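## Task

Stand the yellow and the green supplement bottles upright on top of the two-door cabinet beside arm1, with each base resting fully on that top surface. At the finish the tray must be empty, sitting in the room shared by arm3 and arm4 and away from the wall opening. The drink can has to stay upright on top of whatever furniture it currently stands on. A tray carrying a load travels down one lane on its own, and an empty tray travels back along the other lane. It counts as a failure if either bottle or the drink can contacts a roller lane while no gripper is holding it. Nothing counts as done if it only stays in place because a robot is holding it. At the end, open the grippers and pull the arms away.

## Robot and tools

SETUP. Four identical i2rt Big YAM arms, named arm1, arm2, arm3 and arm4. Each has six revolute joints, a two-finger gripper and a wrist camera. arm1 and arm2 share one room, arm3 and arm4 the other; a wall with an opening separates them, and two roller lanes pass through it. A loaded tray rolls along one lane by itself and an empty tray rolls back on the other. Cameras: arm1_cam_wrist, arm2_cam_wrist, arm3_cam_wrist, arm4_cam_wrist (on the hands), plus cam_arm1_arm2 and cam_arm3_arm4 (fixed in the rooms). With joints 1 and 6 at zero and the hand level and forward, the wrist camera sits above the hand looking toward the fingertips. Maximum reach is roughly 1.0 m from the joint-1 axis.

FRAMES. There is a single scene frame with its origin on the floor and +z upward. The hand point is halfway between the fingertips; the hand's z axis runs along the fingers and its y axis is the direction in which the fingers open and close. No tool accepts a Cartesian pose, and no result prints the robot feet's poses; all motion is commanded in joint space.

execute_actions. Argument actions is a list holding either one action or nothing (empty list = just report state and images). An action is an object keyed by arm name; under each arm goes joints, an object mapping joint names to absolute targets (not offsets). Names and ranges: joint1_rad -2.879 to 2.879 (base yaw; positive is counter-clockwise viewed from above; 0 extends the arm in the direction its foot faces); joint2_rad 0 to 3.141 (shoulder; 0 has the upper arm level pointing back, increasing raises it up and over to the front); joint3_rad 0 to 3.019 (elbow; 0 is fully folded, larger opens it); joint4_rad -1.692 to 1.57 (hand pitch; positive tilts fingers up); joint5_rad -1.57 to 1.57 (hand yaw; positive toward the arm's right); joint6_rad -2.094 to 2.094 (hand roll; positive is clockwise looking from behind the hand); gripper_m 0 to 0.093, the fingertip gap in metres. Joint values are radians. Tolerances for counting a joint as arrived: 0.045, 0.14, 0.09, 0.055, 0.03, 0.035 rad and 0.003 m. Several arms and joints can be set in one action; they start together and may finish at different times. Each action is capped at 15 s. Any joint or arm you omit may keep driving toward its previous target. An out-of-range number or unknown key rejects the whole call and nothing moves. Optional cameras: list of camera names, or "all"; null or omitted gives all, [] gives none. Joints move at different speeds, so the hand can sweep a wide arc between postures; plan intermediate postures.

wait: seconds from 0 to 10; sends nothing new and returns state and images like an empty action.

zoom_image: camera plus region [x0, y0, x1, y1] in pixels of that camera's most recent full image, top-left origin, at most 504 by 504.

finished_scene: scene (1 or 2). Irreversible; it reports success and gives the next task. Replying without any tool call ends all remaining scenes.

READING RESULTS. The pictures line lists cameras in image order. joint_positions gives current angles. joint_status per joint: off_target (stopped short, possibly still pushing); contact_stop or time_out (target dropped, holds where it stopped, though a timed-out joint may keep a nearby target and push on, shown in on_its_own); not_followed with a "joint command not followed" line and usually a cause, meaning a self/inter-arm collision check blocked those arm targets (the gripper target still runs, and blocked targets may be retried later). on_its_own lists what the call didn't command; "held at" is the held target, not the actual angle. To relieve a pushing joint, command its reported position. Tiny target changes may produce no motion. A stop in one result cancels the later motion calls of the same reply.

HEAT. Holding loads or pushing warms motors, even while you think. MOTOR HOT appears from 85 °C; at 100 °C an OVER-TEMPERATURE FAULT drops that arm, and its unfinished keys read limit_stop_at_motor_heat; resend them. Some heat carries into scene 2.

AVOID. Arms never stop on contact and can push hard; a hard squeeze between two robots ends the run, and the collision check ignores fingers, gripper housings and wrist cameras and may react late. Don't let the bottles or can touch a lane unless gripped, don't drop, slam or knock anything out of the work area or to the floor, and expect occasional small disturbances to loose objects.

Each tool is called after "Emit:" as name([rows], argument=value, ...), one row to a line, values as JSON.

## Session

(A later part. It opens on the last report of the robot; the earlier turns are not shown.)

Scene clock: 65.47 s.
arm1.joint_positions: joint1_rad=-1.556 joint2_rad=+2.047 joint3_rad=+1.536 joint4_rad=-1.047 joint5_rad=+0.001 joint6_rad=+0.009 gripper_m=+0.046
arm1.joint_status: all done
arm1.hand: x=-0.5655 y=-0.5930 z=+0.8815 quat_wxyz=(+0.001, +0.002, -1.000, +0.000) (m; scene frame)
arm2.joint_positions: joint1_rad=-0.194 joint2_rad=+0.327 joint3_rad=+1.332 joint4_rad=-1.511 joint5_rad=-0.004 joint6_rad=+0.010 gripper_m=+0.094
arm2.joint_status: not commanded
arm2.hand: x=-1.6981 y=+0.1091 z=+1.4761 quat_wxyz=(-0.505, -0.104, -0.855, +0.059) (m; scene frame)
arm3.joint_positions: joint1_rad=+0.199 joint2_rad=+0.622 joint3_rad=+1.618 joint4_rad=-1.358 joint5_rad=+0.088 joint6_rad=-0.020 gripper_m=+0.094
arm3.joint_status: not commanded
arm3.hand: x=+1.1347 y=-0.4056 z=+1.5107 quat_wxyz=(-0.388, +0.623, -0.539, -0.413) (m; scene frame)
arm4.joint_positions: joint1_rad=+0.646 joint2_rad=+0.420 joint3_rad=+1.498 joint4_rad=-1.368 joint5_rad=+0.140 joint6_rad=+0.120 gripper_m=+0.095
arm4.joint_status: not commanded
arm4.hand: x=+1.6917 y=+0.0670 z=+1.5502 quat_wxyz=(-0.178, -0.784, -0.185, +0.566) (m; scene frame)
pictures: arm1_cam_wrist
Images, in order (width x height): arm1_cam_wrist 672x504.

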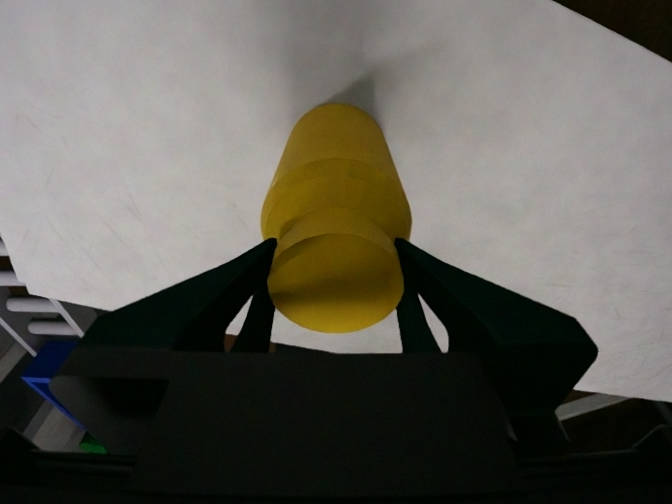

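Emit:
execute_actions([
  {"arm1":{"joints":{"joint2_rad":2.047,"gripper_m":0.09}}},
], cameras=[])

Emit:
execute_actions([
  {"arm1":{"joints":{"joint2_rad":1.8,"joint4_rad":-1.3}}},
], cameras=["arm1_cam_wrist"])

Emit:
execute_actions([
  {"arm1":{"joints":{"joint1_rad":0.2,"joint3_rad":1.62,"joint6_rad":1.77,"joint4_rad":-1.4}}},
], cameras=[])

Emit:
execute_actions([
  {"arm1":{"joints":{"joint2_rad":2.3,"joint3_rad":1.62,"joint4_rad":-0.89}}},
], cameras=["arm1_cam_wrist","cam_arm1_arm2"])

Scene clock: 66.77 s.
arm1.joint_positions: joint1_rad=-1.556 joint2_rad=+2.047 joint3_rad=+1.536 joint4_rad=-1.041 joint5_rad=+0.001 joint6_rad=+0.009 gripper_m=+0.090
arm1.joint_status: all done
arm1.hand: x=-0.5640 y=-0.5930 z=+0.8815 quat_wxyz=(-0.002, +0.002, -1.000, +0.000) (m; scene frame)
arm2.joint_positions: joint1_rad=-0.194 joint2_rad=+0.327 joint3_rad=+1.332 joint4_rad=-1.511 joint5_rad=-0.004 joint6_rad=+0.010 gripper_m=+0.094
arm2.joint_status: not commanded
arm2.hand: x=-1.6981 y=+0.1091 z=+1.4761 quat_wxyz=(-0.505, -0.104, -0.855, +0.059) (m; scene frame)
arm3.joint_positions: joint1_rad=+0.199 joint2_rad=+0.622 joint3_rad=+1.618 joint4_rad=-1.358 joint5_rad=+0.088 joint6_rad=-0.020 gripper_m=+0.094
arm3.joint_status: not commanded
arm3.hand: x=+1.1347 y=-0.4056 z=+1.5107 quat_wxyz=(-0.388, +0.623, -0.539, -0.413) (m; scene frame)
arm4.joint_positions: joint1_rad=+0.646 joint2_rad=+0.420 joint3_rad=+1.498 joint4_rad=-1.368 joint5_rad=+0.140 joint6_rad=+0.120 gripper_m=+0.095
arm4.joint_status: not commanded
arm4.hand: x=+1.6917 y=+0.0670 z=+1.5502 quat_wxyz=(-0.178, -0.784, -0.185, +0.566) (m; scene frame)
pictures: none
No camera images: the call's "cameras" was empty. Leave "cameras" out to get every camera's image.

Scene clock: 67.97 s.
arm1.joint_positions: joint1_rad=-1.556 joint2_rad=+1.768 joint3_rad=+1.543 joint4_rad=-1.292 joint5_rad=+0.001 joint6_rad=+0.009 gripper_m=+0.090
arm1.joint_status: all done
arm1.hand: x=-0.6074 y=-0.5937 z=+1.0363 quat_wxyz=(-0.019, +0.002, -1.000, +0.000) (m; scene frame)
arm2.joint_positions: joint1_rad=-0.194 joint2_rad=+0.327 joint3_rad=+1.332 joint4_rad=-1.511 joint5_rad=-0.004 joint6_rad=+0.010 gripper_m=+0.094
arm2.joint_status: not commanded
arm2.hand: x=-1.6981 y=+0.1091 z=+1.4761 quat_wxyz=(-0.505, -0.104, -0.855, +0.059) (m; scene frame)
arm3.joint_positions: joint1_rad=+0.199 joint2_rad=+0.622 joint3_rad=+1.618 joint4_rad=-1.358 joint5_rad=+0.088 joint6_rad=-0.020 gripper_m=+0.094
arm3.joint_status: not commanded
arm3.hand: x=+1.1347 y=-0.4056 z=+1.5107 quat_wxyz=(-0.388, +0.623, -0.539, -0.413) (m; scene frame)
arm4.joint_positions: joint1_rad=+0.646 joint2_rad=+0.420 joint3_rad=+1.498 joint4_rad=-1.368 joint5_rad=+0.140 joint6_rad=+0.120 gripper_m=+0.095
arm4.joint_status: not commanded
arm4.hand: x=+1.6917 y=+0.0670 z=+1.5502 quat_wxyz=(-0.178, -0.784, -0.185, +0.566) (m; scene frame)
pictures: arm1_cam_wrist
Images, in order (width x height): arm1_cam_wrist 672x504.

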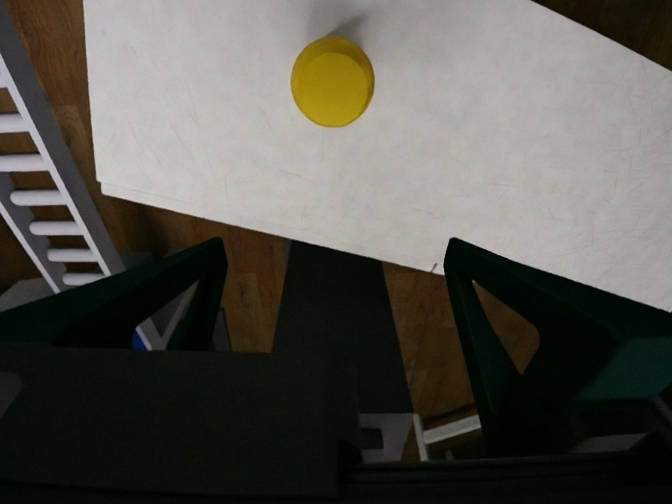

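Scene clock: 70.23 s.
arm1.joint_positions: joint1_rad=+0.206 joint2_rad=+1.784 joint3_rad=+1.588 joint4_rad=-1.391 joint5_rad=-0.001 joint6_rad=+1.759 gripper_m=+0.090
arm1.joint_status: all done
arm1.hand: x=-1.2639 y=-0.0720 z=+1.0554 quat_wxyz=(+0.007, +0.007, -1.000, +0.007) (m; scene frame)
arm2.joint_positions: joint1_rad=-0.194 joint2_rad=+0.327 joint3_rad=+1.332 joint4_rad=-1.511 joint5_rad=-0.004 joint6_rad=+0.010 gripper_m=+0.094
arm2.joint_status: not commanded
arm2.hand: x=-1.6981 y=+0.1091 z=+1.4761 quat_wxyz=(-0.505, -0.104, -0.855, +0.059) (m; scene frame)
arm3.joint_positions: joint1_rad=+0.199 joint2_rad=+0.622 joint3_rad=+1.618 joint4_rad=-1.358 joint5_rad=+0.088 joint6_rad=-0.020 gripper_m=+0.094
arm3.joint_status: not commanded
arm3.hand: x=+1.1347 y=-0.4056 z=+1.5107 quat_wxyz=(-0.388, +0.623, -0.539, -0.413) (m; scene frame)
arm4.joint_positions: joint1_rad=+0.646 joint2_rad=+0.420 joint3_rad=+1.498 joint4_rad=-1.368 joint5_rad=+0.140 joint6_rad=+0.120 gripper_m=+0.095
arm4.joint_status: not commanded
arm4.hand: x=+1.6917 y=+0.0670 z=+1.5502 quat_wxyz=(-0.178, -0.784, -0.185, +0.566) (m; scene frame)
pictures: none
No camera images: the call's "cameras" was empty. Leave "cameras" out to get every camera's image.

Scene clock: 71.57 s.
arm1.joint_positions: joint1_rad=+0.206 joint2_rad=+2.322 joint3_rad=+1.598 joint4_rad=-0.899 joint5_rad=-0.001 joint6_rad=+1.760 gripper_m=+0.090
arm1.joint_status: all done
arm1.hand: x=-1.2812 y=-0.0094 z=+0.7514 quat_wxyz=(+0.003, +0.007, -1.000, +0.026) (m; scene frame)
arm2.joint_positions: joint1_rad=-0.194 joint2_rad=+0.327 joint3_rad=+1.332 joint4_rad=-1.511 joint5_rad=-0.004 joint6_rad=+0.010 gripper_m=+0.094
arm2.joint_status: not commanded
arm2.hand: x=-1.6981 y=+0.1091 z=+1.4761 quat_wxyz=(-0.505, -0.104, -0.855, +0.059) (m; scene frame)
arm3.joint_positions: joint1_rad=+0.199 joint2_rad=+0.622 joint3_rad=+1.618 joint4_rad=-1.358 joint5_rad=+0.088 joint6_rad=-0.020 gripper_m=+0.094
arm3.joint_status: not commanded
arm3.hand: x=+1.1347 y=-0.4056 z=+1.5107 quat_wxyz=(-0.388, +0.623, -0.539, -0.413) (m; scene frame)
arm4.joint_positions: joint1_rad=+0.646 joint2_rad=+0.420 joint3_rad=+1.498 joint4_rad=-1.368 joint5_rad=+0.140 joint6_rad=+0.120 gripper_m=+0.095
arm4.joint_status: not commanded
arm4.hand: x=+1.6917 y=+0.0670 z=+1.5502 quat_wxyz=(-0.178, -0.784, -0.185, +0.566) (m; scene frame)
pictures: arm1_cam_wrist, cam_arm1_arm2
Images, in order (width x height): arm1_cam_wrist 672x504, cam_arm1_arm2 672x504.

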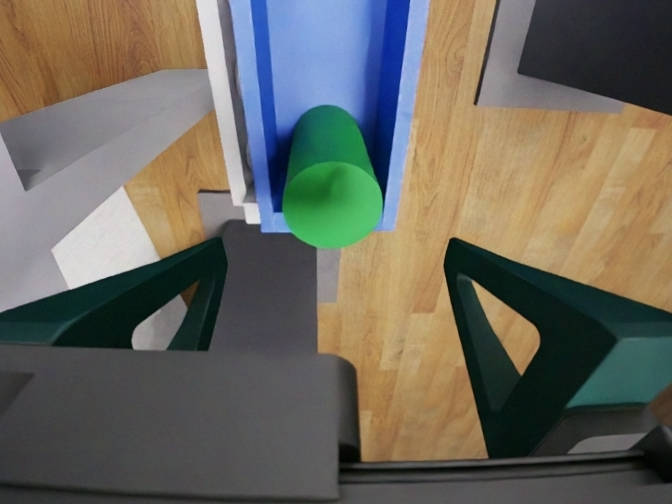

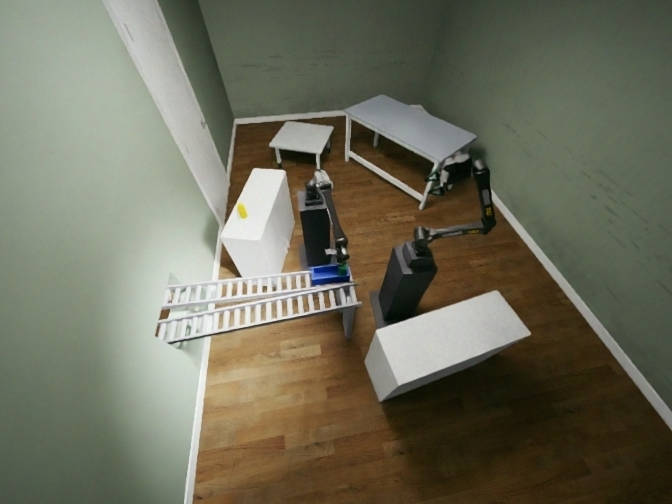

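Emit:
execute_actions([
  {"arm1":{"joints":{"joint1_rad":0.265,"joint2_rad":2.39,"joint3_rad":1.68,"joint4_rad":-0.85,"joint6_rad":1.83}}},
], cameras=["arm1_cam_wrist"])

Scene clock: 73.37 s.
arm1.joint_positions: joint1_rad=+0.266 joint2_rad=+2.352 joint3_rad=+1.656 joint4_rad=-0.856 joint5_rad=-0.001 joint6_rad=+1.820 gripper_m=+0.090
arm1.joint_status: all done
arm1.hand: x=-1.3246 y=+0.0127 z=+0.7509 quat_wxyz=(+0.010, +0.007, -1.000, -0.009) (m; scene frame)
arm2.joint_positions: joint1_rad=-0.194 joint2_rad=+0.327 joint3_rad=+1.332 joint4_rad=-1.511 joint5_rad=-0.004 joint6_rad=+0.010 gripper_m=+0.094
arm2.joint_status: not commanded
arm2.hand: x=-1.6981 y=+0.1091 z=+1.4761 quat_wxyz=(-0.505, -0.104, -0.855, +0.059) (m; scene frame)
arm3.joint_positions: joint1_rad=+0.199 joint2_rad=+0.622 joint3_rad=+1.618 joint4_rad=-1.358 joint5_rad=+0.088 joint6_rad=-0.020 gripper_m=+0.094
arm3.joint_status: not commanded
arm3.hand: x=+1.1347 y=-0.4056 z=+1.5107 quat_wxyz=(-0.388, +0.623, -0.539, -0.413) (m; scene frame)
arm4.joint_positions: joint1_rad=+0.646 joint2_rad=+0.420 joint3_rad=+1.498 joint4_rad=-1.368 joint5_rad=+0.140 joint6_rad=+0.120 gripper_m=+0.095
arm4.joint_status: not commanded
arm4.hand: x=+1.6917 y=+0.0670 z=+1.5502 quat_wxyz=(-0.178, -0.784, -0.185, +0.566) (m; scene frame)
pictures: arm1_cam_wrist
Images, in order (width x height): arm1_cam_wrist 672x504.

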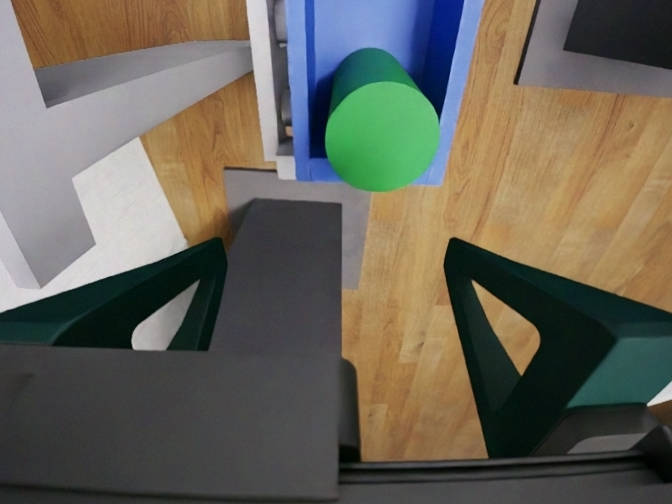

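Emit:
execute_actions([
  {"arm1":{"joints":{"joint2_rad":2.47,"joint4_rad":-0.75,"gripper_m":0.086}}},
], cameras=["arm1_cam_wrist"])

Scene clock: 75.10 s.
arm1.joint_positions: joint1_rad=+0.266 joint2_rad=+2.454 joint3_rad=+1.658 joint4_rad=-0.759 joint5_rad=-0.001 joint6_rad=+1.820 gripper_m=+0.086
arm1.joint_status: all done
arm1.hand: x=-1.3240 y=+0.0072 z=+0.6897 quat_wxyz=(+0.010, +0.007, -1.000, -0.008) (m; scene frame)
arm2.joint_positions: joint1_rad=-0.194 joint2_rad=+0.327 joint3_rad=+1.332 joint4_rad=-1.511 joint5_rad=-0.004 joint6_rad=+0.010 gripper_m=+0.094
arm2.joint_status: not commanded
arm2.hand: x=-1.6981 y=+0.1091 z=+1.4761 quat_wxyz=(-0.505, -0.104, -0.855, +0.059) (m; scene frame)
arm3.joint_positions: joint1_rad=+0.199 joint2_rad=+0.622 joint3_rad=+1.618 joint4_rad=-1.358 joint5_rad=+0.088 joint6_rad=-0.020 gripper_m=+0.094
arm3.joint_status: not commanded
arm3.hand: x=+1.1347 y=-0.4056 z=+1.5107 quat_wxyz=(-0.388, +0.623, -0.539, -0.413) (m; scene frame)
arm4.joint_positions: joint1_rad=+0.646 joint2_rad=+0.420 joint3_rad=+1.498 joint4_rad=-1.368 joint5_rad=+0.140 joint6_rad=+0.120 gripper_m=+0.095
arm4.joint_status: not commanded
arm4.hand: x=+1.6917 y=+0.0670 z=+1.5502 quat_wxyz=(-0.178, -0.784, -0.185, +0.566) (m; scene frame)
pictures: arm1_cam_wrist
Images, in order (width x height): arm1_cam_wrist 672x504.

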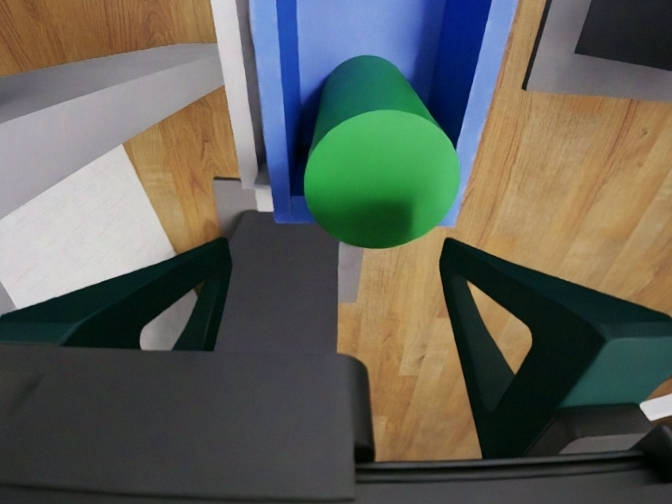

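Emit:
execute_actions([
  {"arm1":{"joints":{"joint1_rad":0.24,"joint3_rad":1.595,"joint4_rad":-0.705}}},
], cameras=["arm1_cam_wrist"])

Scene clock: 76.77 s.
arm1.joint_positions: joint1_rad=+0.253 joint2_rad=+2.454 joint3_rad=+1.587 joint4_rad=-0.714 joint5_rad=-0.001 joint6_rad=+1.821 gripper_m=+0.086
arm1.joint_status: all done
arm1.hand: x=-1.3100 y=-0.0159 z=+0.6713 quat_wxyz=(+0.007, +0.000, -1.000, +0.004) (m; scene frame)
arm2.joint_positions: joint1_rad=-0.194 joint2_rad=+0.327 joint3_rad=+1.332 joint4_rad=-1.511 joint5_rad=-0.004 joint6_rad=+0.010 gripper_m=+0.094
arm2.joint_status: not commanded
arm2.hand: x=-1.6981 y=+0.1091 z=+1.4761 quat_wxyz=(-0.505, -0.104, -0.855, +0.059) (m; scene frame)
arm3.joint_positions: joint1_rad=+0.199 joint2_rad=+0.622 joint3_rad=+1.618 joint4_rad=-1.358 joint5_rad=+0.088 joint6_rad=-0.020 gripper_m=+0.094
arm3.joint_status: not commanded
arm3.hand: x=+1.1347 y=-0.4056 z=+1.5107 quat_wxyz=(-0.388, +0.623, -0.539, -0.413) (m; scene frame)
arm4.joint_positions: joint1_rad=+0.646 joint2_rad=+0.420 joint3_rad=+1.498 joint4_rad=-1.368 joint5_rad=+0.140 joint6_rad=+0.120 gripper_m=+0.095
arm4.joint_status: not commanded
arm4.hand: x=+1.6917 y=+0.0670 z=+1.5502 quat_wxyz=(-0.178, -0.784, -0.185, +0.566) (m; scene frame)
pictures: arm1_cam_wrist
Images, in order (width x height): arm1_cam_wrist 672x504.

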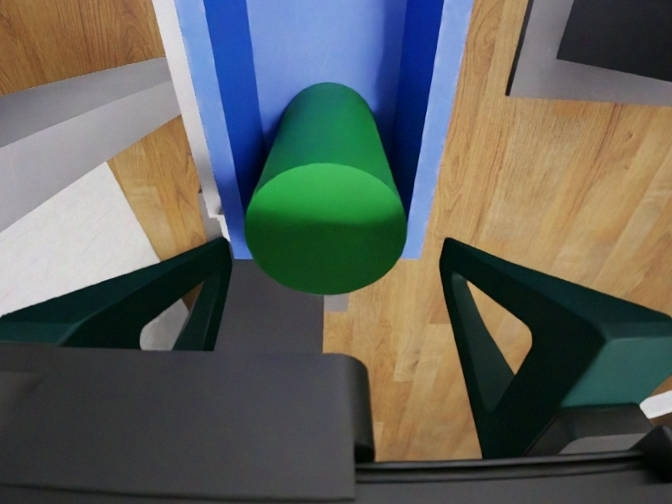

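Emit:
execute_actions([
  {"arm1":{"joints":{"joint3_rad":1.635,"joint4_rad":-0.75}}},
], cameras=[])

Emit:
execute_actions([
  {"arm1":{"joints":{"joint2_rad":2.55,"joint4_rad":-0.665}}},
], cameras=["arm1_cam_wrist"])

Scene clock: 78.07 s.
arm1.joint_positions: joint1_rad=+0.253 joint2_rad=+2.454 joint3_rad=+1.607 joint4_rad=-0.741 joint5_rad=-0.001 joint6_rad=+1.821 gripper_m=+0.086
arm1.joint_status: all done
arm1.hand: x=-1.3109 y=-0.0121 z=+0.6763 quat_wxyz=(+0.006, +0.000, -1.000, +0.008) (m; scene frame)
arm2.joint_positions: joint1_rad=-0.194 joint2_rad=+0.327 joint3_rad=+1.332 joint4_rad=-1.511 joint5_rad=-0.004 joint6_rad=+0.010 gripper_m=+0.094
arm2.joint_status: not commanded
arm2.hand: x=-1.6981 y=+0.1091 z=+1.4761 quat_wxyz=(-0.505, -0.104, -0.855, +0.059) (m; scene frame)
arm3.joint_positions: joint1_rad=+0.199 joint2_rad=+0.622 joint3_rad=+1.618 joint4_rad=-1.358 joint5_rad=+0.088 joint6_rad=-0.020 gripper_m=+0.094
arm3.joint_status: not commanded
arm3.hand: x=+1.1347 y=-0.4056 z=+1.5107 quat_wxyz=(-0.388, +0.623, -0.539, -0.413) (m; scene frame)
arm4.joint_positions: joint1_rad=+0.646 joint2_rad=+0.420 joint3_rad=+1.498 joint4_rad=-1.368 joint5_rad=+0.140 joint6_rad=+0.120 gripper_m=+0.095
arm4.joint_status: not commanded
arm4.hand: x=+1.6917 y=+0.0670 z=+1.5502 quat_wxyz=(-0.178, -0.784, -0.185, +0.566) (m; scene frame)
pictures: none
No camera images: the call's "cameras" was empty. Leave "cameras" out to get every camera's image.

Scene clock: 79.03 s.
arm1.joint_positions: joint1_rad=+0.253 joint2_rad=+2.526 joint3_rad=+1.615 joint4_rad=-0.675 joint5_rad=-0.001 joint6_rad=+1.821 gripper_m=+0.086
arm1.joint_status: all done
arm1.hand: x=-1.3100 y=-0.0178 z=+0.6359 quat_wxyz=(+0.006, +0.000, -1.000, +0.007) (m; scene frame)
arm2.joint_positions: joint1_rad=-0.194 joint2_rad=+0.327 joint3_rad=+1.332 joint4_rad=-1.511 joint5_rad=-0.004 joint6_rad=+0.010 gripper_m=+0.094
arm2.joint_status: not commanded
arm2.hand: x=-1.6981 y=+0.1091 z=+1.4761 quat_wxyz=(-0.505, -0.104, -0.855, +0.059) (m; scene frame)
arm3.joint_positions: joint1_rad=+0.199 joint2_rad=+0.622 joint3_rad=+1.618 joint4_rad=-1.358 joint5_rad=+0.088 joint6_rad=-0.020 gripper_m=+0.094
arm3.joint_status: not commanded
arm3.hand: x=+1.1347 y=-0.4056 z=+1.5107 quat_wxyz=(-0.388, +0.623, -0.539, -0.413) (m; scene frame)
arm4.joint_positions: joint1_rad=+0.646 joint2_rad=+0.420 joint3_rad=+1.498 joint4_rad=-1.368 joint5_rad=+0.140 joint6_rad=+0.120 gripper_m=+0.095
arm4.joint_status: not commanded
arm4.hand: x=+1.6917 y=+0.0670 z=+1.5502 quat_wxyz=(-0.178, -0.784, -0.185, +0.566) (m; scene frame)
pictures: arm1_cam_wrist
Images, in order (width x height): arm1_cam_wrist 672x504.

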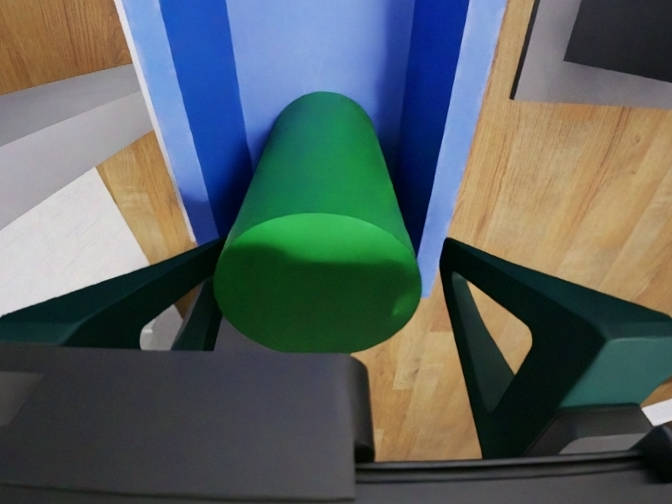

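Emit:
execute_actions([
  {"arm1":{"joints":{"joint1_rad":0.228}}},
], cameras=[])

Emit:
execute_actions([
  {"arm1":{"joints":{"gripper_m":0.045}}},
], cameras=["arm1_cam_wrist"])

Scene clock: 80.30 s.
arm1.joint_positions: joint1_rad=+0.241 joint2_rad=+2.526 joint3_rad=+1.615 joint4_rad=-0.675 joint5_rad=-0.001 joint6_rad=+1.821 gripper_m=+0.086
arm1.joint_status: all done
arm1.hand: x=-1.3031 y=-0.0161 z=+0.6358 quat_wxyz=(+0.006, -0.006, -1.000, +0.007) (m; scene frame)
arm2.joint_positions: joint1_rad=-0.194 joint2_rad=+0.327 joint3_rad=+1.332 joint4_rad=-1.511 joint5_rad=-0.004 joint6_rad=+0.010 gripper_m=+0.094
arm2.joint_status: not commanded
arm2.hand: x=-1.6981 y=+0.1091 z=+1.4761 quat_wxyz=(-0.505, -0.104, -0.855, +0.059) (m; scene frame)
arm3.joint_positions: joint1_rad=+0.199 joint2_rad=+0.622 joint3_rad=+1.618 joint4_rad=-1.358 joint5_rad=+0.088 joint6_rad=-0.020 gripper_m=+0.094
arm3.joint_status: not commanded
arm3.hand: x=+1.1347 y=-0.4056 z=+1.5107 quat_wxyz=(-0.388, +0.623, -0.539, -0.413) (m; scene frame)
arm4.joint_positions: joint1_rad=+0.646 joint2_rad=+0.420 joint3_rad=+1.498 joint4_rad=-1.368 joint5_rad=+0.140 joint6_rad=+0.120 gripper_m=+0.095
arm4.joint_status: not commanded
arm4.hand: x=+1.6917 y=+0.0670 z=+1.5502 quat_wxyz=(-0.178, -0.784, -0.185, +0.566) (m; scene frame)
pictures: none
No camera images: the call's "cameras" was empty. Leave "cameras" out to get every camera's image.

Scene clock: 80.87 s.
arm1.joint_positions: joint1_rad=+0.241 joint2_rad=+2.526 joint3_rad=+1.615 joint4_rad=-0.672 joint5_rad=-0.001 joint6_rad=+1.821 gripper_m=+0.066
arm1.joint_status: gripper_m off_target (ended at +0.066, target +0.045)
arm1.hand: x=-1.3031 y=-0.0155 z=+0.6358 quat_wxyz=(+0.006, -0.006, -1.000, +0.006) (m; scene frame)
arm2.joint_positions: joint1_rad=-0.194 joint2_rad=+0.327 joint3_rad=+1.332 joint4_rad=-1.511 joint5_rad=-0.004 joint6_rad=+0.010 gripper_m=+0.094
arm2.joint_status: not commanded
arm2.hand: x=-1.6981 y=+0.1091 z=+1.4761 quat_wxyz=(-0.505, -0.104, -0.855, +0.059) (m; scene frame)
arm3.joint_positions: joint1_rad=+0.199 joint2_rad=+0.622 joint3_rad=+1.618 joint4_rad=-1.358 joint5_rad=+0.088 joint6_rad=-0.020 gripper_m=+0.094
arm3.joint_status: not commanded
arm3.hand: x=+1.1347 y=-0.4056 z=+1.5107 quat_wxyz=(-0.388, +0.623, -0.539, -0.413) (m; scene frame)
arm4.joint_positions: joint1_rad=+0.646 joint2_rad=+0.420 joint3_rad=+1.498 joint4_rad=-1.368 joint5_rad=+0.140 joint6_rad=+0.120 gripper_m=+0.095
arm4.joint_status: not commanded
arm4.hand: x=+1.6917 y=+0.0670 z=+1.5502 quat_wxyz=(-0.178, -0.784, -0.185, +0.566) (m; scene frame)
pictures: arm1_cam_wrist
Images, in order (width x height): arm1_cam_wrist 672x504.

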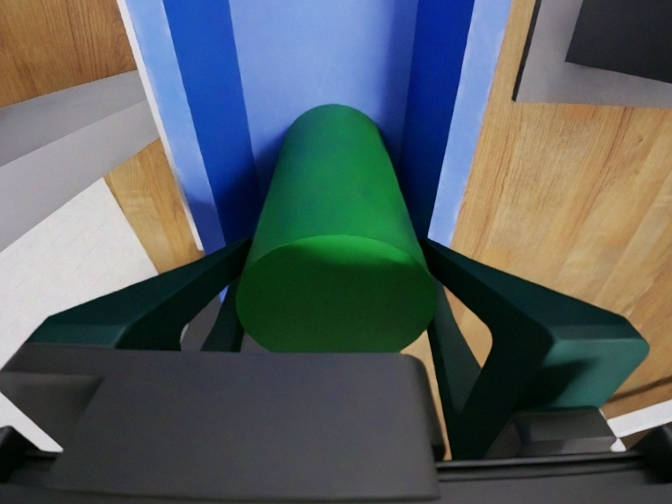

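Emit:
execute_actions([
  {"arm1":{"joints":{"joint2_rad":2.2,"joint4_rad":-0.96}}},
], cameras=[])

Emit:
execute_actions([
  {"arm1":{"joints":{"joint2_rad":1.7,"joint3_rad":1.62,"joint4_rad":-1.48}}},
], cameras=[])

Emit:
execute_actions([
  {"arm1":{"joints":{"joint1_rad":-1.86,"joint6_rad":0,"joint3_rad":1.57}},"arm2":{"joints":{"joint1_rad":-0.2,"gripper_m":0.05}}},
], cameras=[])

Emit:
execute_actions([
  {"arm1":{"joints":{"joint2_rad":1.97,"joint3_rad":1.545,"joint4_rad":-1.13}}},
], cameras=["arm1_cam_wrist","cam_arm1_arm2"])

Scene clock: 83.13 s.
arm1.joint_positions: joint1_rad=+0.237 joint2_rad=+2.182 joint3_rad=+1.622 joint4_rad=-0.952 joint5_rad=+0.002 joint6_rad=+1.821 gripper_m=+0.066
arm1.joint_status: all done
arm1.hand: x=-1.3047 y=+0.0155 z=+0.8428 quat_wxyz=(+0.013, -0.008, -0.999, -0.029) (m; scene frame)
arm2.joint_positions: joint1_rad=-0.194 joint2_rad=+0.327 joint3_rad=+1.332 joint4_rad=-1.511 joint5_rad=-0.004 joint6_rad=+0.010 gripper_m=+0.094
arm2.joint_status: not commanded
arm2.hand: x=-1.6981 y=+0.1091 z=+1.4761 quat_wxyz=(-0.505, -0.104, -0.855, +0.059) (m; scene frame)
arm3.joint_positions: joint1_rad=+0.199 joint2_rad=+0.622 joint3_rad=+1.618 joint4_rad=-1.358 joint5_rad=+0.088 joint6_rad=-0.020 gripper_m=+0.094
arm3.joint_status: not commanded
arm3.hand: x=+1.1347 y=-0.4056 z=+1.5107 quat_wxyz=(-0.388, +0.623, -0.539, -0.413) (m; scene frame)
arm4.joint_positions: joint1_rad=+0.646 joint2_rad=+0.420 joint3_rad=+1.498 joint4_rad=-1.368 joint5_rad=+0.140 joint6_rad=+0.120 gripper_m=+0.095
arm4.joint_status: not commanded
arm4.hand: x=+1.6917 y=+0.0670 z=+1.5502 quat_wxyz=(-0.178, -0.784, -0.185, +0.566) (m; scene frame)
pictures: none
No camera images: the call's "cameras" was empty. Leave "cameras" out to get every camera's image.

Scene clock: 84.73 s.
arm1.joint_positions: joint1_rad=+0.237 joint2_rad=+1.698 joint3_rad=+1.605 joint4_rad=-1.474 joint5_rad=+0.001 joint6_rad=+1.821 gripper_m=+0.066
arm1.joint_status: all done
arm1.hand: x=-1.2743 y=-0.0957 z=+1.1053 quat_wxyz=(+0.007, -0.008, -1.000, -0.002) (m; scene frame)
arm2.joint_positions: joint1_rad=-0.194 joint2_rad=+0.327 joint3_rad=+1.332 joint4_rad=-1.511 joint5_rad=-0.004 joint6_rad=+0.010 gripper_m=+0.094
arm2.joint_status: not commanded
arm2.hand: x=-1.6981 y=+0.1091 z=+1.4761 quat_wxyz=(-0.505, -0.104, -0.855, +0.059) (m; scene frame)
arm3.joint_positions: joint1_rad=+0.199 joint2_rad=+0.622 joint3_rad=+1.618 joint4_rad=-1.358 joint5_rad=+0.088 joint6_rad=-0.020 gripper_m=+0.094
arm3.joint_status: not commanded
arm3.hand: x=+1.1347 y=-0.4056 z=+1.5107 quat_wxyz=(-0.388, +0.623, -0.539, -0.413) (m; scene frame)
arm4.joint_positions: joint1_rad=+0.646 joint2_rad=+0.420 joint3_rad=+1.498 joint4_rad=-1.368 joint5_rad=+0.140 joint6_rad=+0.120 gripper_m=+0.095
arm4.joint_status: not commanded
arm4.hand: x=+1.6917 y=+0.0670 z=+1.5502 quat_wxyz=(-0.178, -0.784, -0.185, +0.566) (m; scene frame)
pictures: none
No camera images: the call's "cameras" was empty. Leave "cameras" out to get every camera's image.

Scene clock: 87.00 s.
arm1.joint_positions: joint1_rad=-1.866 joint2_rad=+1.699 joint3_rad=+1.556 joint4_rad=-1.474 joint5_rad=+0.001 joint6_rad=+0.010 gripper_m=+0.066
arm1.joint_status: all done
arm1.hand: x=-0.6730 y=-0.7486 z=+1.0772 quat_wxyz=(+0.030, -0.153, -0.988, -0.002) (m; scene frame)
arm2.joint_positions: joint1_rad=-0.194 joint2_rad=+0.327 joint3_rad=+1.332 joint4_rad=-1.511 joint5_rad=-0.004 joint6_rad=+0.010 gripper_m=+0.050
arm2.joint_status: all done
arm2.hand: x=-1.6981 y=+0.1091 z=+1.4761 quat_wxyz=(-0.505, -0.103, -0.855, +0.059) (m; scene frame)
arm3.joint_positions: joint1_rad=+0.199 joint2_rad=+0.622 joint3_rad=+1.618 joint4_rad=-1.358 joint5_rad=+0.088 joint6_rad=-0.020 gripper_m=+0.094
arm3.joint_status: not commanded
arm3.hand: x=+1.1347 y=-0.4056 z=+1.5107 quat_wxyz=(-0.388, +0.623, -0.539, -0.413) (m; scene frame)
arm4.joint_positions: joint1_rad=+0.646 joint2_rad=+0.420 joint3_rad=+1.498 joint4_rad=-1.368 joint5_rad=+0.140 joint6_rad=+0.120 gripper_m=+0.095
arm4.joint_status: not commanded
arm4.hand: x=+1.6917 y=+0.0670 z=+1.5502 quat_wxyz=(-0.178, -0.784, -0.185, +0.566) (m; scene frame)
pictures: none
No camera images: the call's "cameras" was empty. Leave "cameras" out to get every camera's image.

Scene clock: 88.17 s.
arm1.joint_positions: joint1_rad=-1.866 joint2_rad=+2.005 joint3_rad=+1.518 joint4_rad=-1.138 joint5_rad=+0.001 joint6_rad=+0.010 gripper_m=+0.066
arm1.joint_status: all done
arm1.hand: x=-0.6156 y=-0.7669 z=+0.9002 quat_wxyz=(+0.034, -0.153, -0.988, -0.003) (m; scene frame)
arm2.joint_positions: joint1_rad=-0.194 joint2_rad=+0.327 joint3_rad=+1.332 joint4_rad=-1.511 joint5_rad=-0.004 joint6_rad=+0.010 gripper_m=+0.050
arm2.joint_status: not commanded
arm2.hand: x=-1.6981 y=+0.1091 z=+1.4761 quat_wxyz=(-0.505, -0.103, -0.855, +0.059) (m; scene frame)
arm3.joint_positions: joint1_rad=+0.199 joint2_rad=+0.622 joint3_rad=+1.618 joint4_rad=-1.358 joint5_rad=+0.088 joint6_rad=-0.020 gripper_m=+0.094
arm3.joint_status: not commanded
arm3.hand: x=+1.1347 y=-0.4056 z=+1.5107 quat_wxyz=(-0.388, +0.623, -0.539, -0.413) (m; scene frame)
arm4.joint_positions: joint1_rad=+0.646 joint2_rad=+0.420 joint3_rad=+1.498 joint4_rad=-1.368 joint5_rad=+0.140 joint6_rad=+0.120 gripper_m=+0.095
arm4.joint_status: not commanded
arm4.hand: x=+1.6917 y=+0.0670 z=+1.5502 quat_wxyz=(-0.178, -0.784, -0.185, +0.566) (m; scene frame)
pictures: arm1_cam_wrist, cam_arm1_arm2
Images, in order (width x height): arm1_cam_wrist 672x504, cam_arm1_arm2 672x504.

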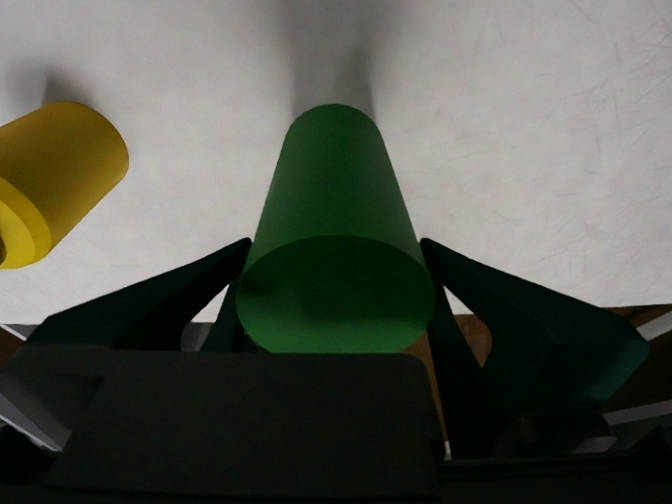

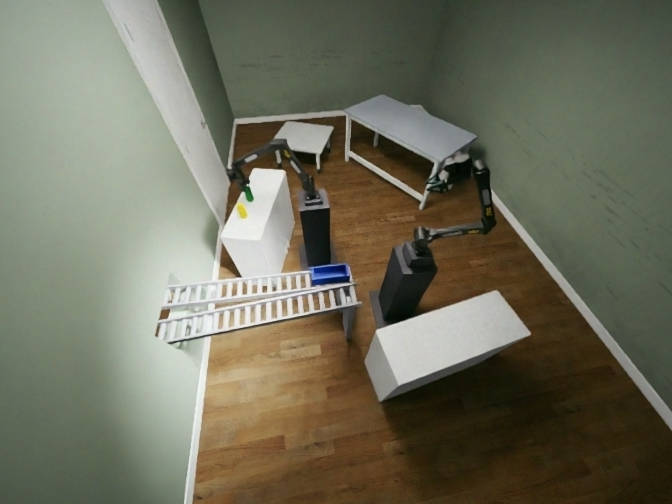

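Emit:
execute_actions([
  {"arm1":{"joints":{"joint2_rad":2.06,"joint4_rad":-1.04}}},
], cameras=[])

Emit:
execute_actions([
  {"arm1":{"joints":{"joint2_rad":2.1,"joint4_rad":-1.01}}},
], cameras=["arm1_cam_wrist"])

Scene clock: 89.57 s.
arm1.joint_positions: joint1_rad=-1.866 joint2_rad=+2.047 joint3_rad=+1.518 joint4_rad=-1.050 joint5_rad=+0.001 joint6_rad=+0.010 gripper_m=+0.066
arm1.joint_status: all done
arm1.hand: x=-0.6002 y=-0.7717 z=+0.8758 quat_wxyz=(+0.012, -0.153, -0.988, +0.001) (m; scene frame)
arm2.joint_positions: joint1_rad=-0.194 joint2_rad=+0.327 joint3_rad=+1.332 joint4_rad=-1.511 joint5_rad=-0.004 joint6_rad=+0.010 gripper_m=+0.050
arm2.joint_status: not commanded
arm2.hand: x=-1.6981 y=+0.1091 z=+1.4761 quat_wxyz=(-0.505, -0.103, -0.855, +0.059) (m; scene frame)
arm3.joint_positions: joint1_rad=+0.199 joint2_rad=+0.622 joint3_rad=+1.618 joint4_rad=-1.358 joint5_rad=+0.088 joint6_rad=-0.020 gripper_m=+0.094
arm3.joint_status: not commanded
arm3.hand: x=+1.1347 y=-0.4056 z=+1.5107 quat_wxyz=(-0.388, +0.623, -0.539, -0.413) (m; scene frame)
arm4.joint_positions: joint1_rad=+0.646 joint2_rad=+0.420 joint3_rad=+1.498 joint4_rad=-1.368 joint5_rad=+0.140 joint6_rad=+0.120 gripper_m=+0.095
arm4.joint_status: not commanded
arm4.hand: x=+1.6917 y=+0.0670 z=+1.5502 quat_wxyz=(-0.178, -0.784, -0.185, +0.566) (m; scene frame)
pictures: none
No camera images: the call's "cameras" was empty. Leave "cameras" out to get every camera's image.

Scene clock: 90.10 s.
arm1.joint_positions: joint1_rad=-1.866 joint2_rad=+2.049 joint3_rad=+1.518 joint4_rad=-1.029 joint5_rad=+0.001 joint6_rad=+0.009 gripper_m=+0.066
arm1.joint_status: all done
arm1.hand: x=-0.5956 y=-0.7731 z=+0.8747 quat_wxyz=(+0.002, -0.153, -0.988, +0.002) (m; scene frame)
arm2.joint_positions: joint1_rad=-0.194 joint2_rad=+0.327 joint3_rad=+1.332 joint4_rad=-1.511 joint5_rad=-0.004 joint6_rad=+0.010 gripper_m=+0.050
arm2.joint_status: not commanded
arm2.hand: x=-1.6981 y=+0.1091 z=+1.4761 quat_wxyz=(-0.505, -0.103, -0.855, +0.059) (m; scene frame)
arm3.joint_positions: joint1_rad=+0.199 joint2_rad=+0.622 joint3_rad=+1.618 joint4_rad=-1.358 joint5_rad=+0.088 joint6_rad=-0.020 gripper_m=+0.094
arm3.joint_status: not commanded
arm3.hand: x=+1.1347 y=-0.4056 z=+1.5107 quat_wxyz=(-0.388, +0.623, -0.539, -0.413) (m; scene frame)
arm4.joint_positions: joint1_rad=+0.646 joint2_rad=+0.420 joint3_rad=+1.498 joint4_rad=-1.368 joint5_rad=+0.140 joint6_rad=+0.120 gripper_m=+0.095
arm4.joint_status: not commanded
arm4.hand: x=+1.6917 y=+0.0670 z=+1.5502 quat_wxyz=(-0.178, -0.784, -0.185, +0.566) (m; scene frame)
pictures: arm1_cam_wrist
Images, in order (width x height): arm1_cam_wrist 672x504.

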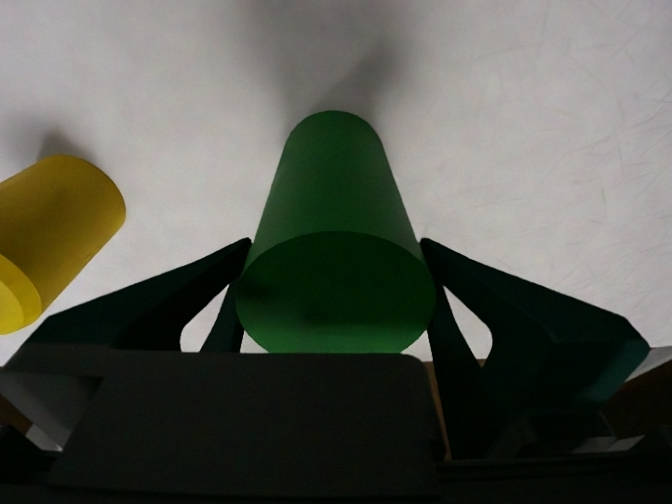

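Emit:
execute_actions([
  {"arm1":{"joints":{"joint2_rad":2.049,"gripper_m":0.09}},"arm2":{"joints":{"joint1_rad":-0.33,"joint6_rad":-0.33,"joint2_rad":1.6,"joint3_rad":1.6,"joint4_rad":-1.5}}},
], cameras=[])

Emit:
execute_actions([
  {"arm1":{"joints":{"joint2_rad":1.7,"joint4_rad":-1.38}},"arm2":{"joints":{"joint2_rad":2.45,"joint3_rad":1.72,"joint4_rad":-0.84}}},
], cameras=["arm1_cam_wrist","arm2_cam_wrist","cam_arm1_arm2"])

Scene clock: 95.53 s.
arm1.joint_positions: joint1_rad=-1.866 joint2_rad=+2.049 joint3_rad=+1.518 joint4_rad=-1.021 joint5_rad=+0.001 joint6_rad=+0.009 gripper_m=+0.090
arm1.joint_status: all done
arm1.hand: x=-0.5936 y=-0.7737 z=+0.8747 quat_wxyz=(-0.002, -0.153, -0.988, +0.003) (m; scene frame)
arm2.joint_positions: joint1_rad=-0.323 joint2_rad=+1.614 joint3_rad=+1.576 joint4_rad=-1.507 joint5_rad=-0.004 joint6_rad=-0.320 gripper_m=+0.050
arm2.joint_status: all done
arm2.hand: x=-1.3383 y=-0.0447 z=+1.2036 quat_wxyz=(-0.013, -0.023, -1.000, +0.006) (m; scene frame)
arm3.joint_positions: joint1_rad=+0.199 joint2_rad=+0.622 joint3_rad=+1.618 joint4_rad=-1.358 joint5_rad=+0.088 joint6_rad=-0.020 gripper_m=+0.094
arm3.joint_status: not commanded
arm3.hand: x=+1.1347 y=-0.4056 z=+1.5107 quat_wxyz=(-0.388, +0.623, -0.539, -0.413) (m; scene frame)
arm4.joint_positions: joint1_rad=+0.646 joint2_rad=+0.420 joint3_rad=+1.498 joint4_rad=-1.368 joint5_rad=+0.140 joint6_rad=+0.120 gripper_m=+0.095
arm4.joint_status: not commanded
arm4.hand: x=+1.6917 y=+0.0670 z=+1.5502 quat_wxyz=(-0.178, -0.784, -0.185, +0.566) (m; scene frame)
pictures: none
No camera images: the call's "cameras" was empty. Leave "cameras" out to get every camera's image.

Scene clock: 97.23 s.
arm1.joint_positions: joint1_rad=-1.866 joint2_rad=+1.675 joint3_rad=+1.532 joint4_rad=-1.372 joint5_rad=+0.001 joint6_rad=+0.009 gripper_m=+0.090
arm1.joint_status: all done
arm1.hand: x=-0.6571 y=-0.7535 z=+1.0797 quat_wxyz=(-0.020, -0.153, -0.988, +0.005) (m; scene frame)
arm2.joint_positions: joint1_rad=-0.323 joint2_rad=+2.459 joint3_rad=+1.692 joint4_rad=-0.855 joint5_rad=-0.004 joint6_rad=-0.321 gripper_m=+0.050
arm2.joint_status: all done
arm2.hand: x=-1.2195 y=-0.0930 z=+0.7645 quat_wxyz=(+0.023, -0.023, -0.999, -0.007) (m; scene frame)
arm3.joint_positions: joint1_rad=+0.199 joint2_rad=+0.622 joint3_rad=+1.618 joint4_rad=-1.358 joint5_rad=+0.088 joint6_rad=-0.020 gripper_m=+0.094
arm3.joint_status: not commanded
arm3.hand: x=+1.1347 y=-0.4056 z=+1.5107 quat_wxyz=(-0.388, +0.623, -0.539, -0.413) (m; scene frame)
arm4.joint_positions: joint1_rad=+0.646 joint2_rad=+0.420 joint3_rad=+1.498 joint4_rad=-1.368 joint5_rad=+0.140 joint6_rad=+0.120 gripper_m=+0.095
arm4.joint_status: not commanded
arm4.hand: x=+1.6917 y=+0.0670 z=+1.5502 quat_wxyz=(-0.178, -0.784, -0.185, +0.566) (m; scene frame)
pictures: arm1_cam_wrist, arm2_cam_wrist, cam_arm1_arm2
Images, in order (width x height): arm1_cam_wrist 672x504, arm2_cam_wrist 672x504, cam_arm1_arm2 672x504.

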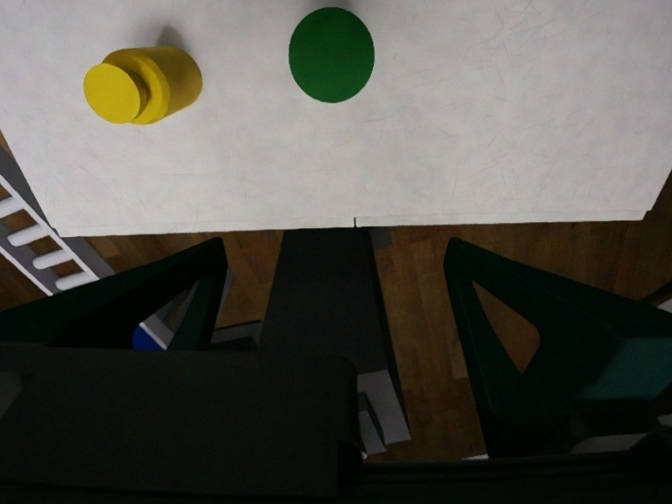

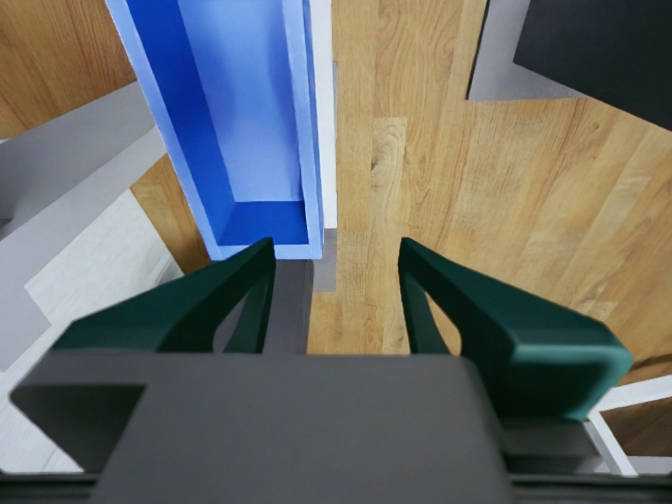

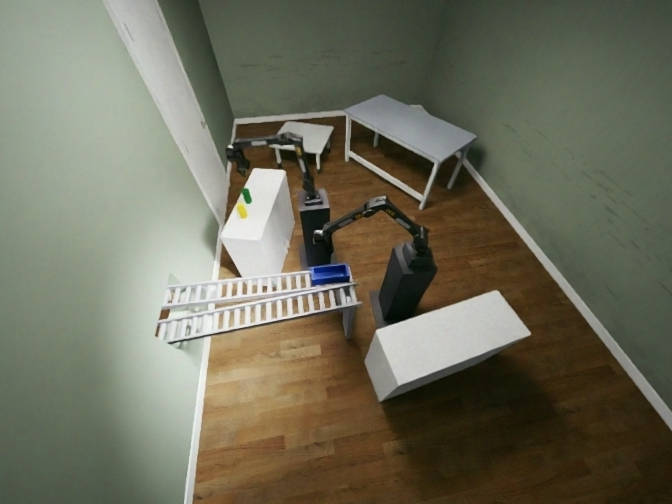

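Emit:
execute_actions([
  {"arm1":{"joints":{"joint2_rad":1.0,"joint3_rad":1.4,"joint1_rad":-1.86}},"arm2":{"joints":{"joint1_rad":-0.275,"joint6_rad":-0.275,"joint2_rad":2.62,"joint3_rad":1.74,"joint4_rad":-0.69}}},
], cameras=["arm2_cam_wrist"])

Scene clock: 99.60 s.
arm1.joint_positions: joint1_rad=-1.866 joint2_rad=+0.994 joint3_rad=+1.391 joint4_rad=-1.374 joint5_rad=+0.001 joint6_rad=+0.009 gripper_m=+0.090
arm1.joint_status: all done
arm1.hand: x=-0.8054 y=-0.7072 z=+1.3104 quat_wxyz=(-0.282, -0.146, -0.947, +0.043) (m; scene frame)
arm2.joint_positions: joint1_rad=-0.274 joint2_rad=+2.638 joint3_rad=+1.723 joint4_rad=-0.706 joint5_rad=-0.003 joint6_rad=-0.285 gripper_m=+0.050
arm2.joint_status: all done
arm2.hand: x=-1.2229 y=-0.0610 z=+0.6633 quat_wxyz=(+0.023, -0.016, -1.000, -0.006) (m; scene frame)
arm3.joint_positions: joint1_rad=+0.199 joint2_rad=+0.622 joint3_rad=+1.618 joint4_rad=-1.358 joint5_rad=+0.088 joint6_rad=-0.020 gripper_m=+0.094
arm3.joint_status: not commanded
arm3.hand: x=+1.1347 y=-0.4056 z=+1.5107 quat_wxyz=(-0.388, +0.623, -0.539, -0.413) (m; scene frame)
arm4.joint_positions: joint1_rad=+0.646 joint2_rad=+0.420 joint3_rad=+1.498 joint4_rad=-1.368 joint5_rad=+0.140 joint6_rad=+0.120 gripper_m=+0.095
arm4.joint_status: not commanded
arm4.hand: x=+1.6917 y=+0.0670 z=+1.5502 quat_wxyz=(-0.178, -0.784, -0.185, +0.566) (m; scene frame)
pictures: arm2_cam_wrist
Images, in order (width x height): arm2_cam_wrist 672x504.

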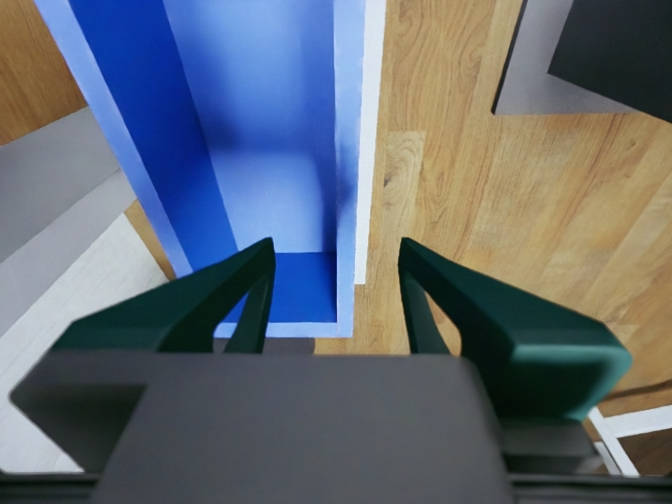

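Emit:
execute_actions([
  {"arm2":{"joints":{"joint2_rad":2.73,"joint4_rad":-0.58}}},
], cameras=["arm2_cam_wrist"])

Scene clock: 101.03 s.
arm1.joint_positions: joint1_rad=-1.866 joint2_rad=+0.994 joint3_rad=+1.391 joint4_rad=-1.374 joint5_rad=+0.001 joint6_rad=+0.009 gripper_m=+0.090
arm1.joint_status: not commanded
arm1.hand: x=-0.8054 y=-0.7072 z=+1.3104 quat_wxyz=(-0.282, -0.146, -0.947, +0.043) (m; scene frame)
arm2.joint_positions: joint1_rad=-0.274 joint2_rad=+2.749 joint3_rad=+1.726 joint4_rad=-0.596 joint5_rad=-0.003 joint6_rad=-0.285 gripper_m=+0.050
arm2.joint_status: all done
arm2.hand: x=-1.2440 y=-0.0546 z=+0.5990 quat_wxyz=(+0.022, -0.016, -1.000, -0.005) (m; scene frame)
arm3.joint_positions: joint1_rad=+0.199 joint2_rad=+0.622 joint3_rad=+1.618 joint4_rad=-1.358 joint5_rad=+0.088 joint6_rad=-0.020 gripper_m=+0.094
arm3.joint_status: not commanded
arm3.hand: x=+1.1347 y=-0.4056 z=+1.5107 quat_wxyz=(-0.388, +0.623, -0.539, -0.413) (m; scene frame)
arm4.joint_positions: joint1_rad=+0.646 joint2_rad=+0.420 joint3_rad=+1.498 joint4_rad=-1.368 joint5_rad=+0.140 joint6_rad=+0.120 gripper_m=+0.095
arm4.joint_status: not commanded
arm4.hand: x=+1.6917 y=+0.0670 z=+1.5502 quat_wxyz=(-0.178, -0.784, -0.185, +0.566) (m; scene frame)
pictures: arm2_cam_wrist
Images, in order (width x height): arm2_cam_wrist 672x504.

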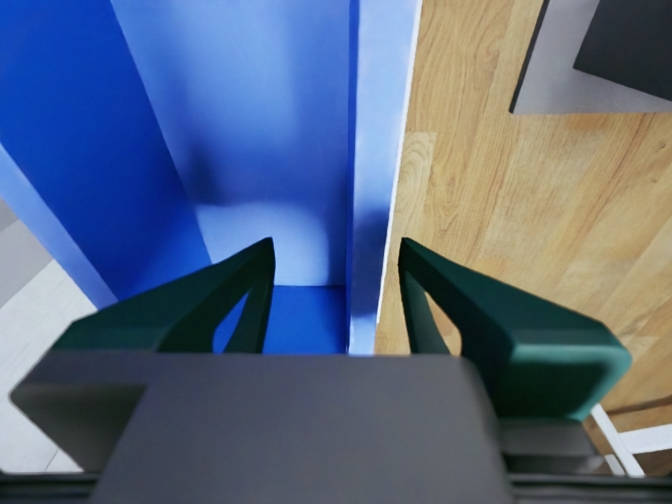

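Emit:
execute_actions([
  {"arm2":{"joints":{"joint1_rad":-0.305,"joint6_rad":-0.3}}},
], cameras=["arm2_cam_wrist"])

Scene clock: 102.27 s.
arm1.joint_positions: joint1_rad=-1.866 joint2_rad=+0.994 joint3_rad=+1.391 joint4_rad=-1.374 joint5_rad=+0.001 joint6_rad=+0.009 gripper_m=+0.090
arm1.joint_status: not commanded
arm1.hand: x=-0.8054 y=-0.7072 z=+1.3104 quat_wxyz=(-0.282, -0.146, -0.947, +0.043) (m; scene frame)
arm2.joint_positions: joint1_rad=-0.299 joint2_rad=+2.749 joint3_rad=+1.726 joint4_rad=-0.596 joint5_rad=-0.003 joint6_rad=-0.290 gripper_m=+0.050
arm2.joint_status: all done
arm2.hand: x=-1.2487 y=-0.0683 z=+0.5991 quat_wxyz=(+0.022, -0.026, -0.999, -0.006) (m; scene frame)
arm3.joint_positions: joint1_rad=+0.199 joint2_rad=+0.622 joint3_rad=+1.618 joint4_rad=-1.358 joint5_rad=+0.088 joint6_rad=-0.020 gripper_m=+0.094
arm3.joint_status: not commanded
arm3.hand: x=+1.1347 y=-0.4056 z=+1.5107 quat_wxyz=(-0.388, +0.623, -0.539, -0.413) (m; scene frame)
arm4.joint_positions: joint1_rad=+0.646 joint2_rad=+0.420 joint3_rad=+1.498 joint4_rad=-1.368 joint5_rad=+0.140 joint6_rad=+0.120 gripper_m=+0.095
arm4.joint_status: not commanded
arm4.hand: x=+1.6917 y=+0.0670 z=+1.5502 quat_wxyz=(-0.178, -0.784, -0.185, +0.566) (m; scene frame)
pictures: arm2_cam_wrist
Images, in order (width x height): arm2_cam_wrist 672x504.

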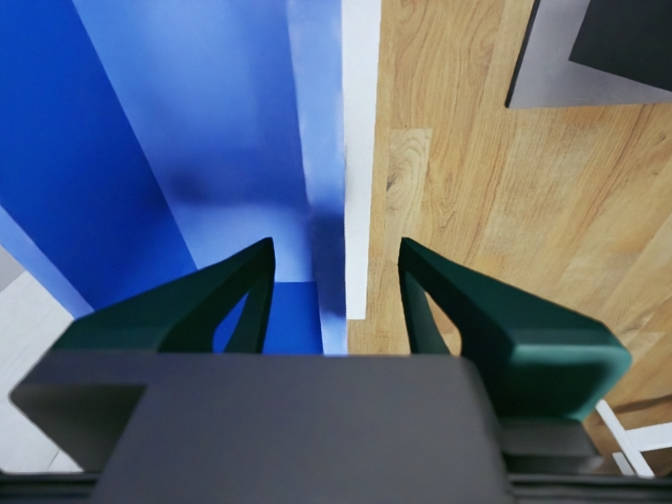

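Emit:
execute_actions([
  {"arm2":{"joints":{"joint3_rad":1.8,"joint2_rad":2.79,"joint4_rad":-0.62}}},
], cameras=["arm2_cam_wrist"])

Emit:
execute_actions([
  {"arm2":{"joints":{"gripper_m":0}}},
], cameras=["arm2_cam_wrist","cam_arm1_arm2"])

Scene clock: 103.87 s.
arm1.joint_positions: joint1_rad=-1.866 joint2_rad=+0.994 joint3_rad=+1.391 joint4_rad=-1.374 joint5_rad=+0.001 joint6_rad=+0.009 gripper_m=+0.090
arm1.joint_status: not commanded
arm1.hand: x=-0.8054 y=-0.7072 z=+1.3104 quat_wxyz=(-0.282, -0.146, -0.947, +0.043) (m; scene frame)
arm2.joint_positions: joint1_rad=-0.299 joint2_rad=+2.786 joint3_rad=+1.776 joint4_rad=-0.605 joint5_rad=-0.003 joint6_rad=-0.290 gripper_m=+0.050
arm2.joint_status: all done
arm2.hand: x=-1.2414 y=-0.0709 z=+0.5874 quat_wxyz=(+0.021, -0.026, -0.999, -0.005) (m; scene frame)
arm3.joint_positions: joint1_rad=+0.199 joint2_rad=+0.622 joint3_rad=+1.618 joint4_rad=-1.358 joint5_rad=+0.088 joint6_rad=-0.020 gripper_m=+0.094
arm3.joint_status: not commanded
arm3.hand: x=+1.1347 y=-0.4056 z=+1.5107 quat_wxyz=(-0.388, +0.623, -0.539, -0.413) (m; scene frame)
arm4.joint_positions: joint1_rad=+0.646 joint2_rad=+0.420 joint3_rad=+1.498 joint4_rad=-1.368 joint5_rad=+0.140 joint6_rad=+0.120 gripper_m=+0.095
arm4.joint_status: not commanded
arm4.hand: x=+1.6917 y=+0.0670 z=+1.5502 quat_wxyz=(-0.178, -0.784, -0.185, +0.566) (m; scene frame)
pictures: arm2_cam_wrist
Images, in order (width x height): arm2_cam_wrist 672x504.

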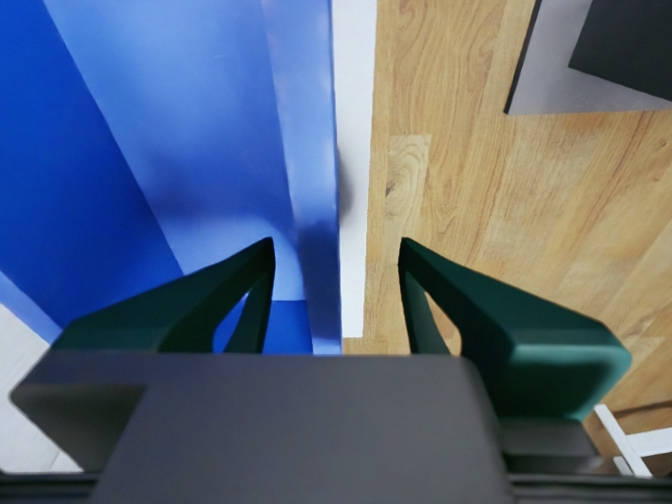

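Scene clock: 104.53 s.
arm1.joint_positions: joint1_rad=-1.866 joint2_rad=+0.994 joint3_rad=+1.391 joint4_rad=-1.374 joint5_rad=+0.001 joint6_rad=+0.009 gripper_m=+0.090
arm1.joint_status: not commanded
arm1.hand: x=-0.8054 y=-0.7072 z=+1.3104 quat_wxyz=(-0.282, -0.146, -0.947, +0.043) (m; scene frame)
arm2.joint_positions: joint1_rad=-0.294 joint2_rad=+2.786 joint3_rad=+1.776 joint4_rad=-0.610 joint5_rad=-0.008 joint6_rad=-0.310 gripper_m=+0.011
arm2.joint_status: gripper_m off_target (ended at +0.011, target +0.000)
arm2.hand: x=-1.2412 y=-0.0668 z=+0.5874 quat_wxyz=(+0.022, -0.013, -1.000, -0.008) (m; scene frame)
arm3.joint_positions: joint1_rad=+0.199 joint2_rad=+0.622 joint3_rad=+1.618 joint4_rad=-1.358 joint5_rad=+0.088 joint6_rad=-0.020 gripper_m=+0.094
arm3.joint_status: not commanded
arm3.hand: x=+1.1347 y=-0.4056 z=+1.5107 quat_wxyz=(-0.388, +0.623, -0.539, -0.413) (m; scene frame)
arm4.joint_positions: joint1_rad=+0.646 joint2_rad=+0.420 joint3_rad=+1.498 joint4_rad=-1.368 joint5_rad=+0.140 joint6_rad=+0.120 gripper_m=+0.095
arm4.joint_status: not commanded
arm4.hand: x=+1.6917 y=+0.0670 z=+1.5502 quat_wxyz=(-0.178, -0.784, -0.185, +0.566) (m; scene frame)
pictures: arm2_cam_wrist, cam_arm1_arm2
Images, in order (width x height): arm2_cam_wrist 672x504, cam_arm1_arm2 672x504.

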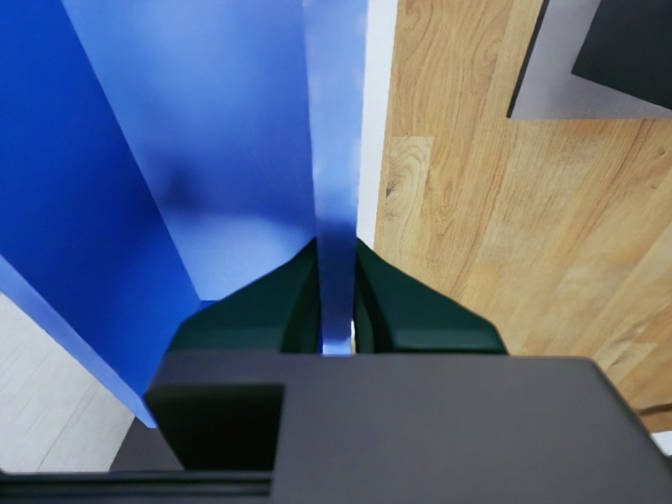

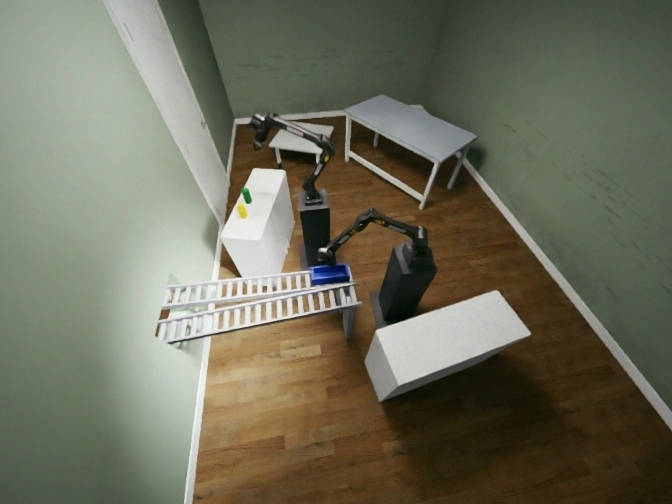

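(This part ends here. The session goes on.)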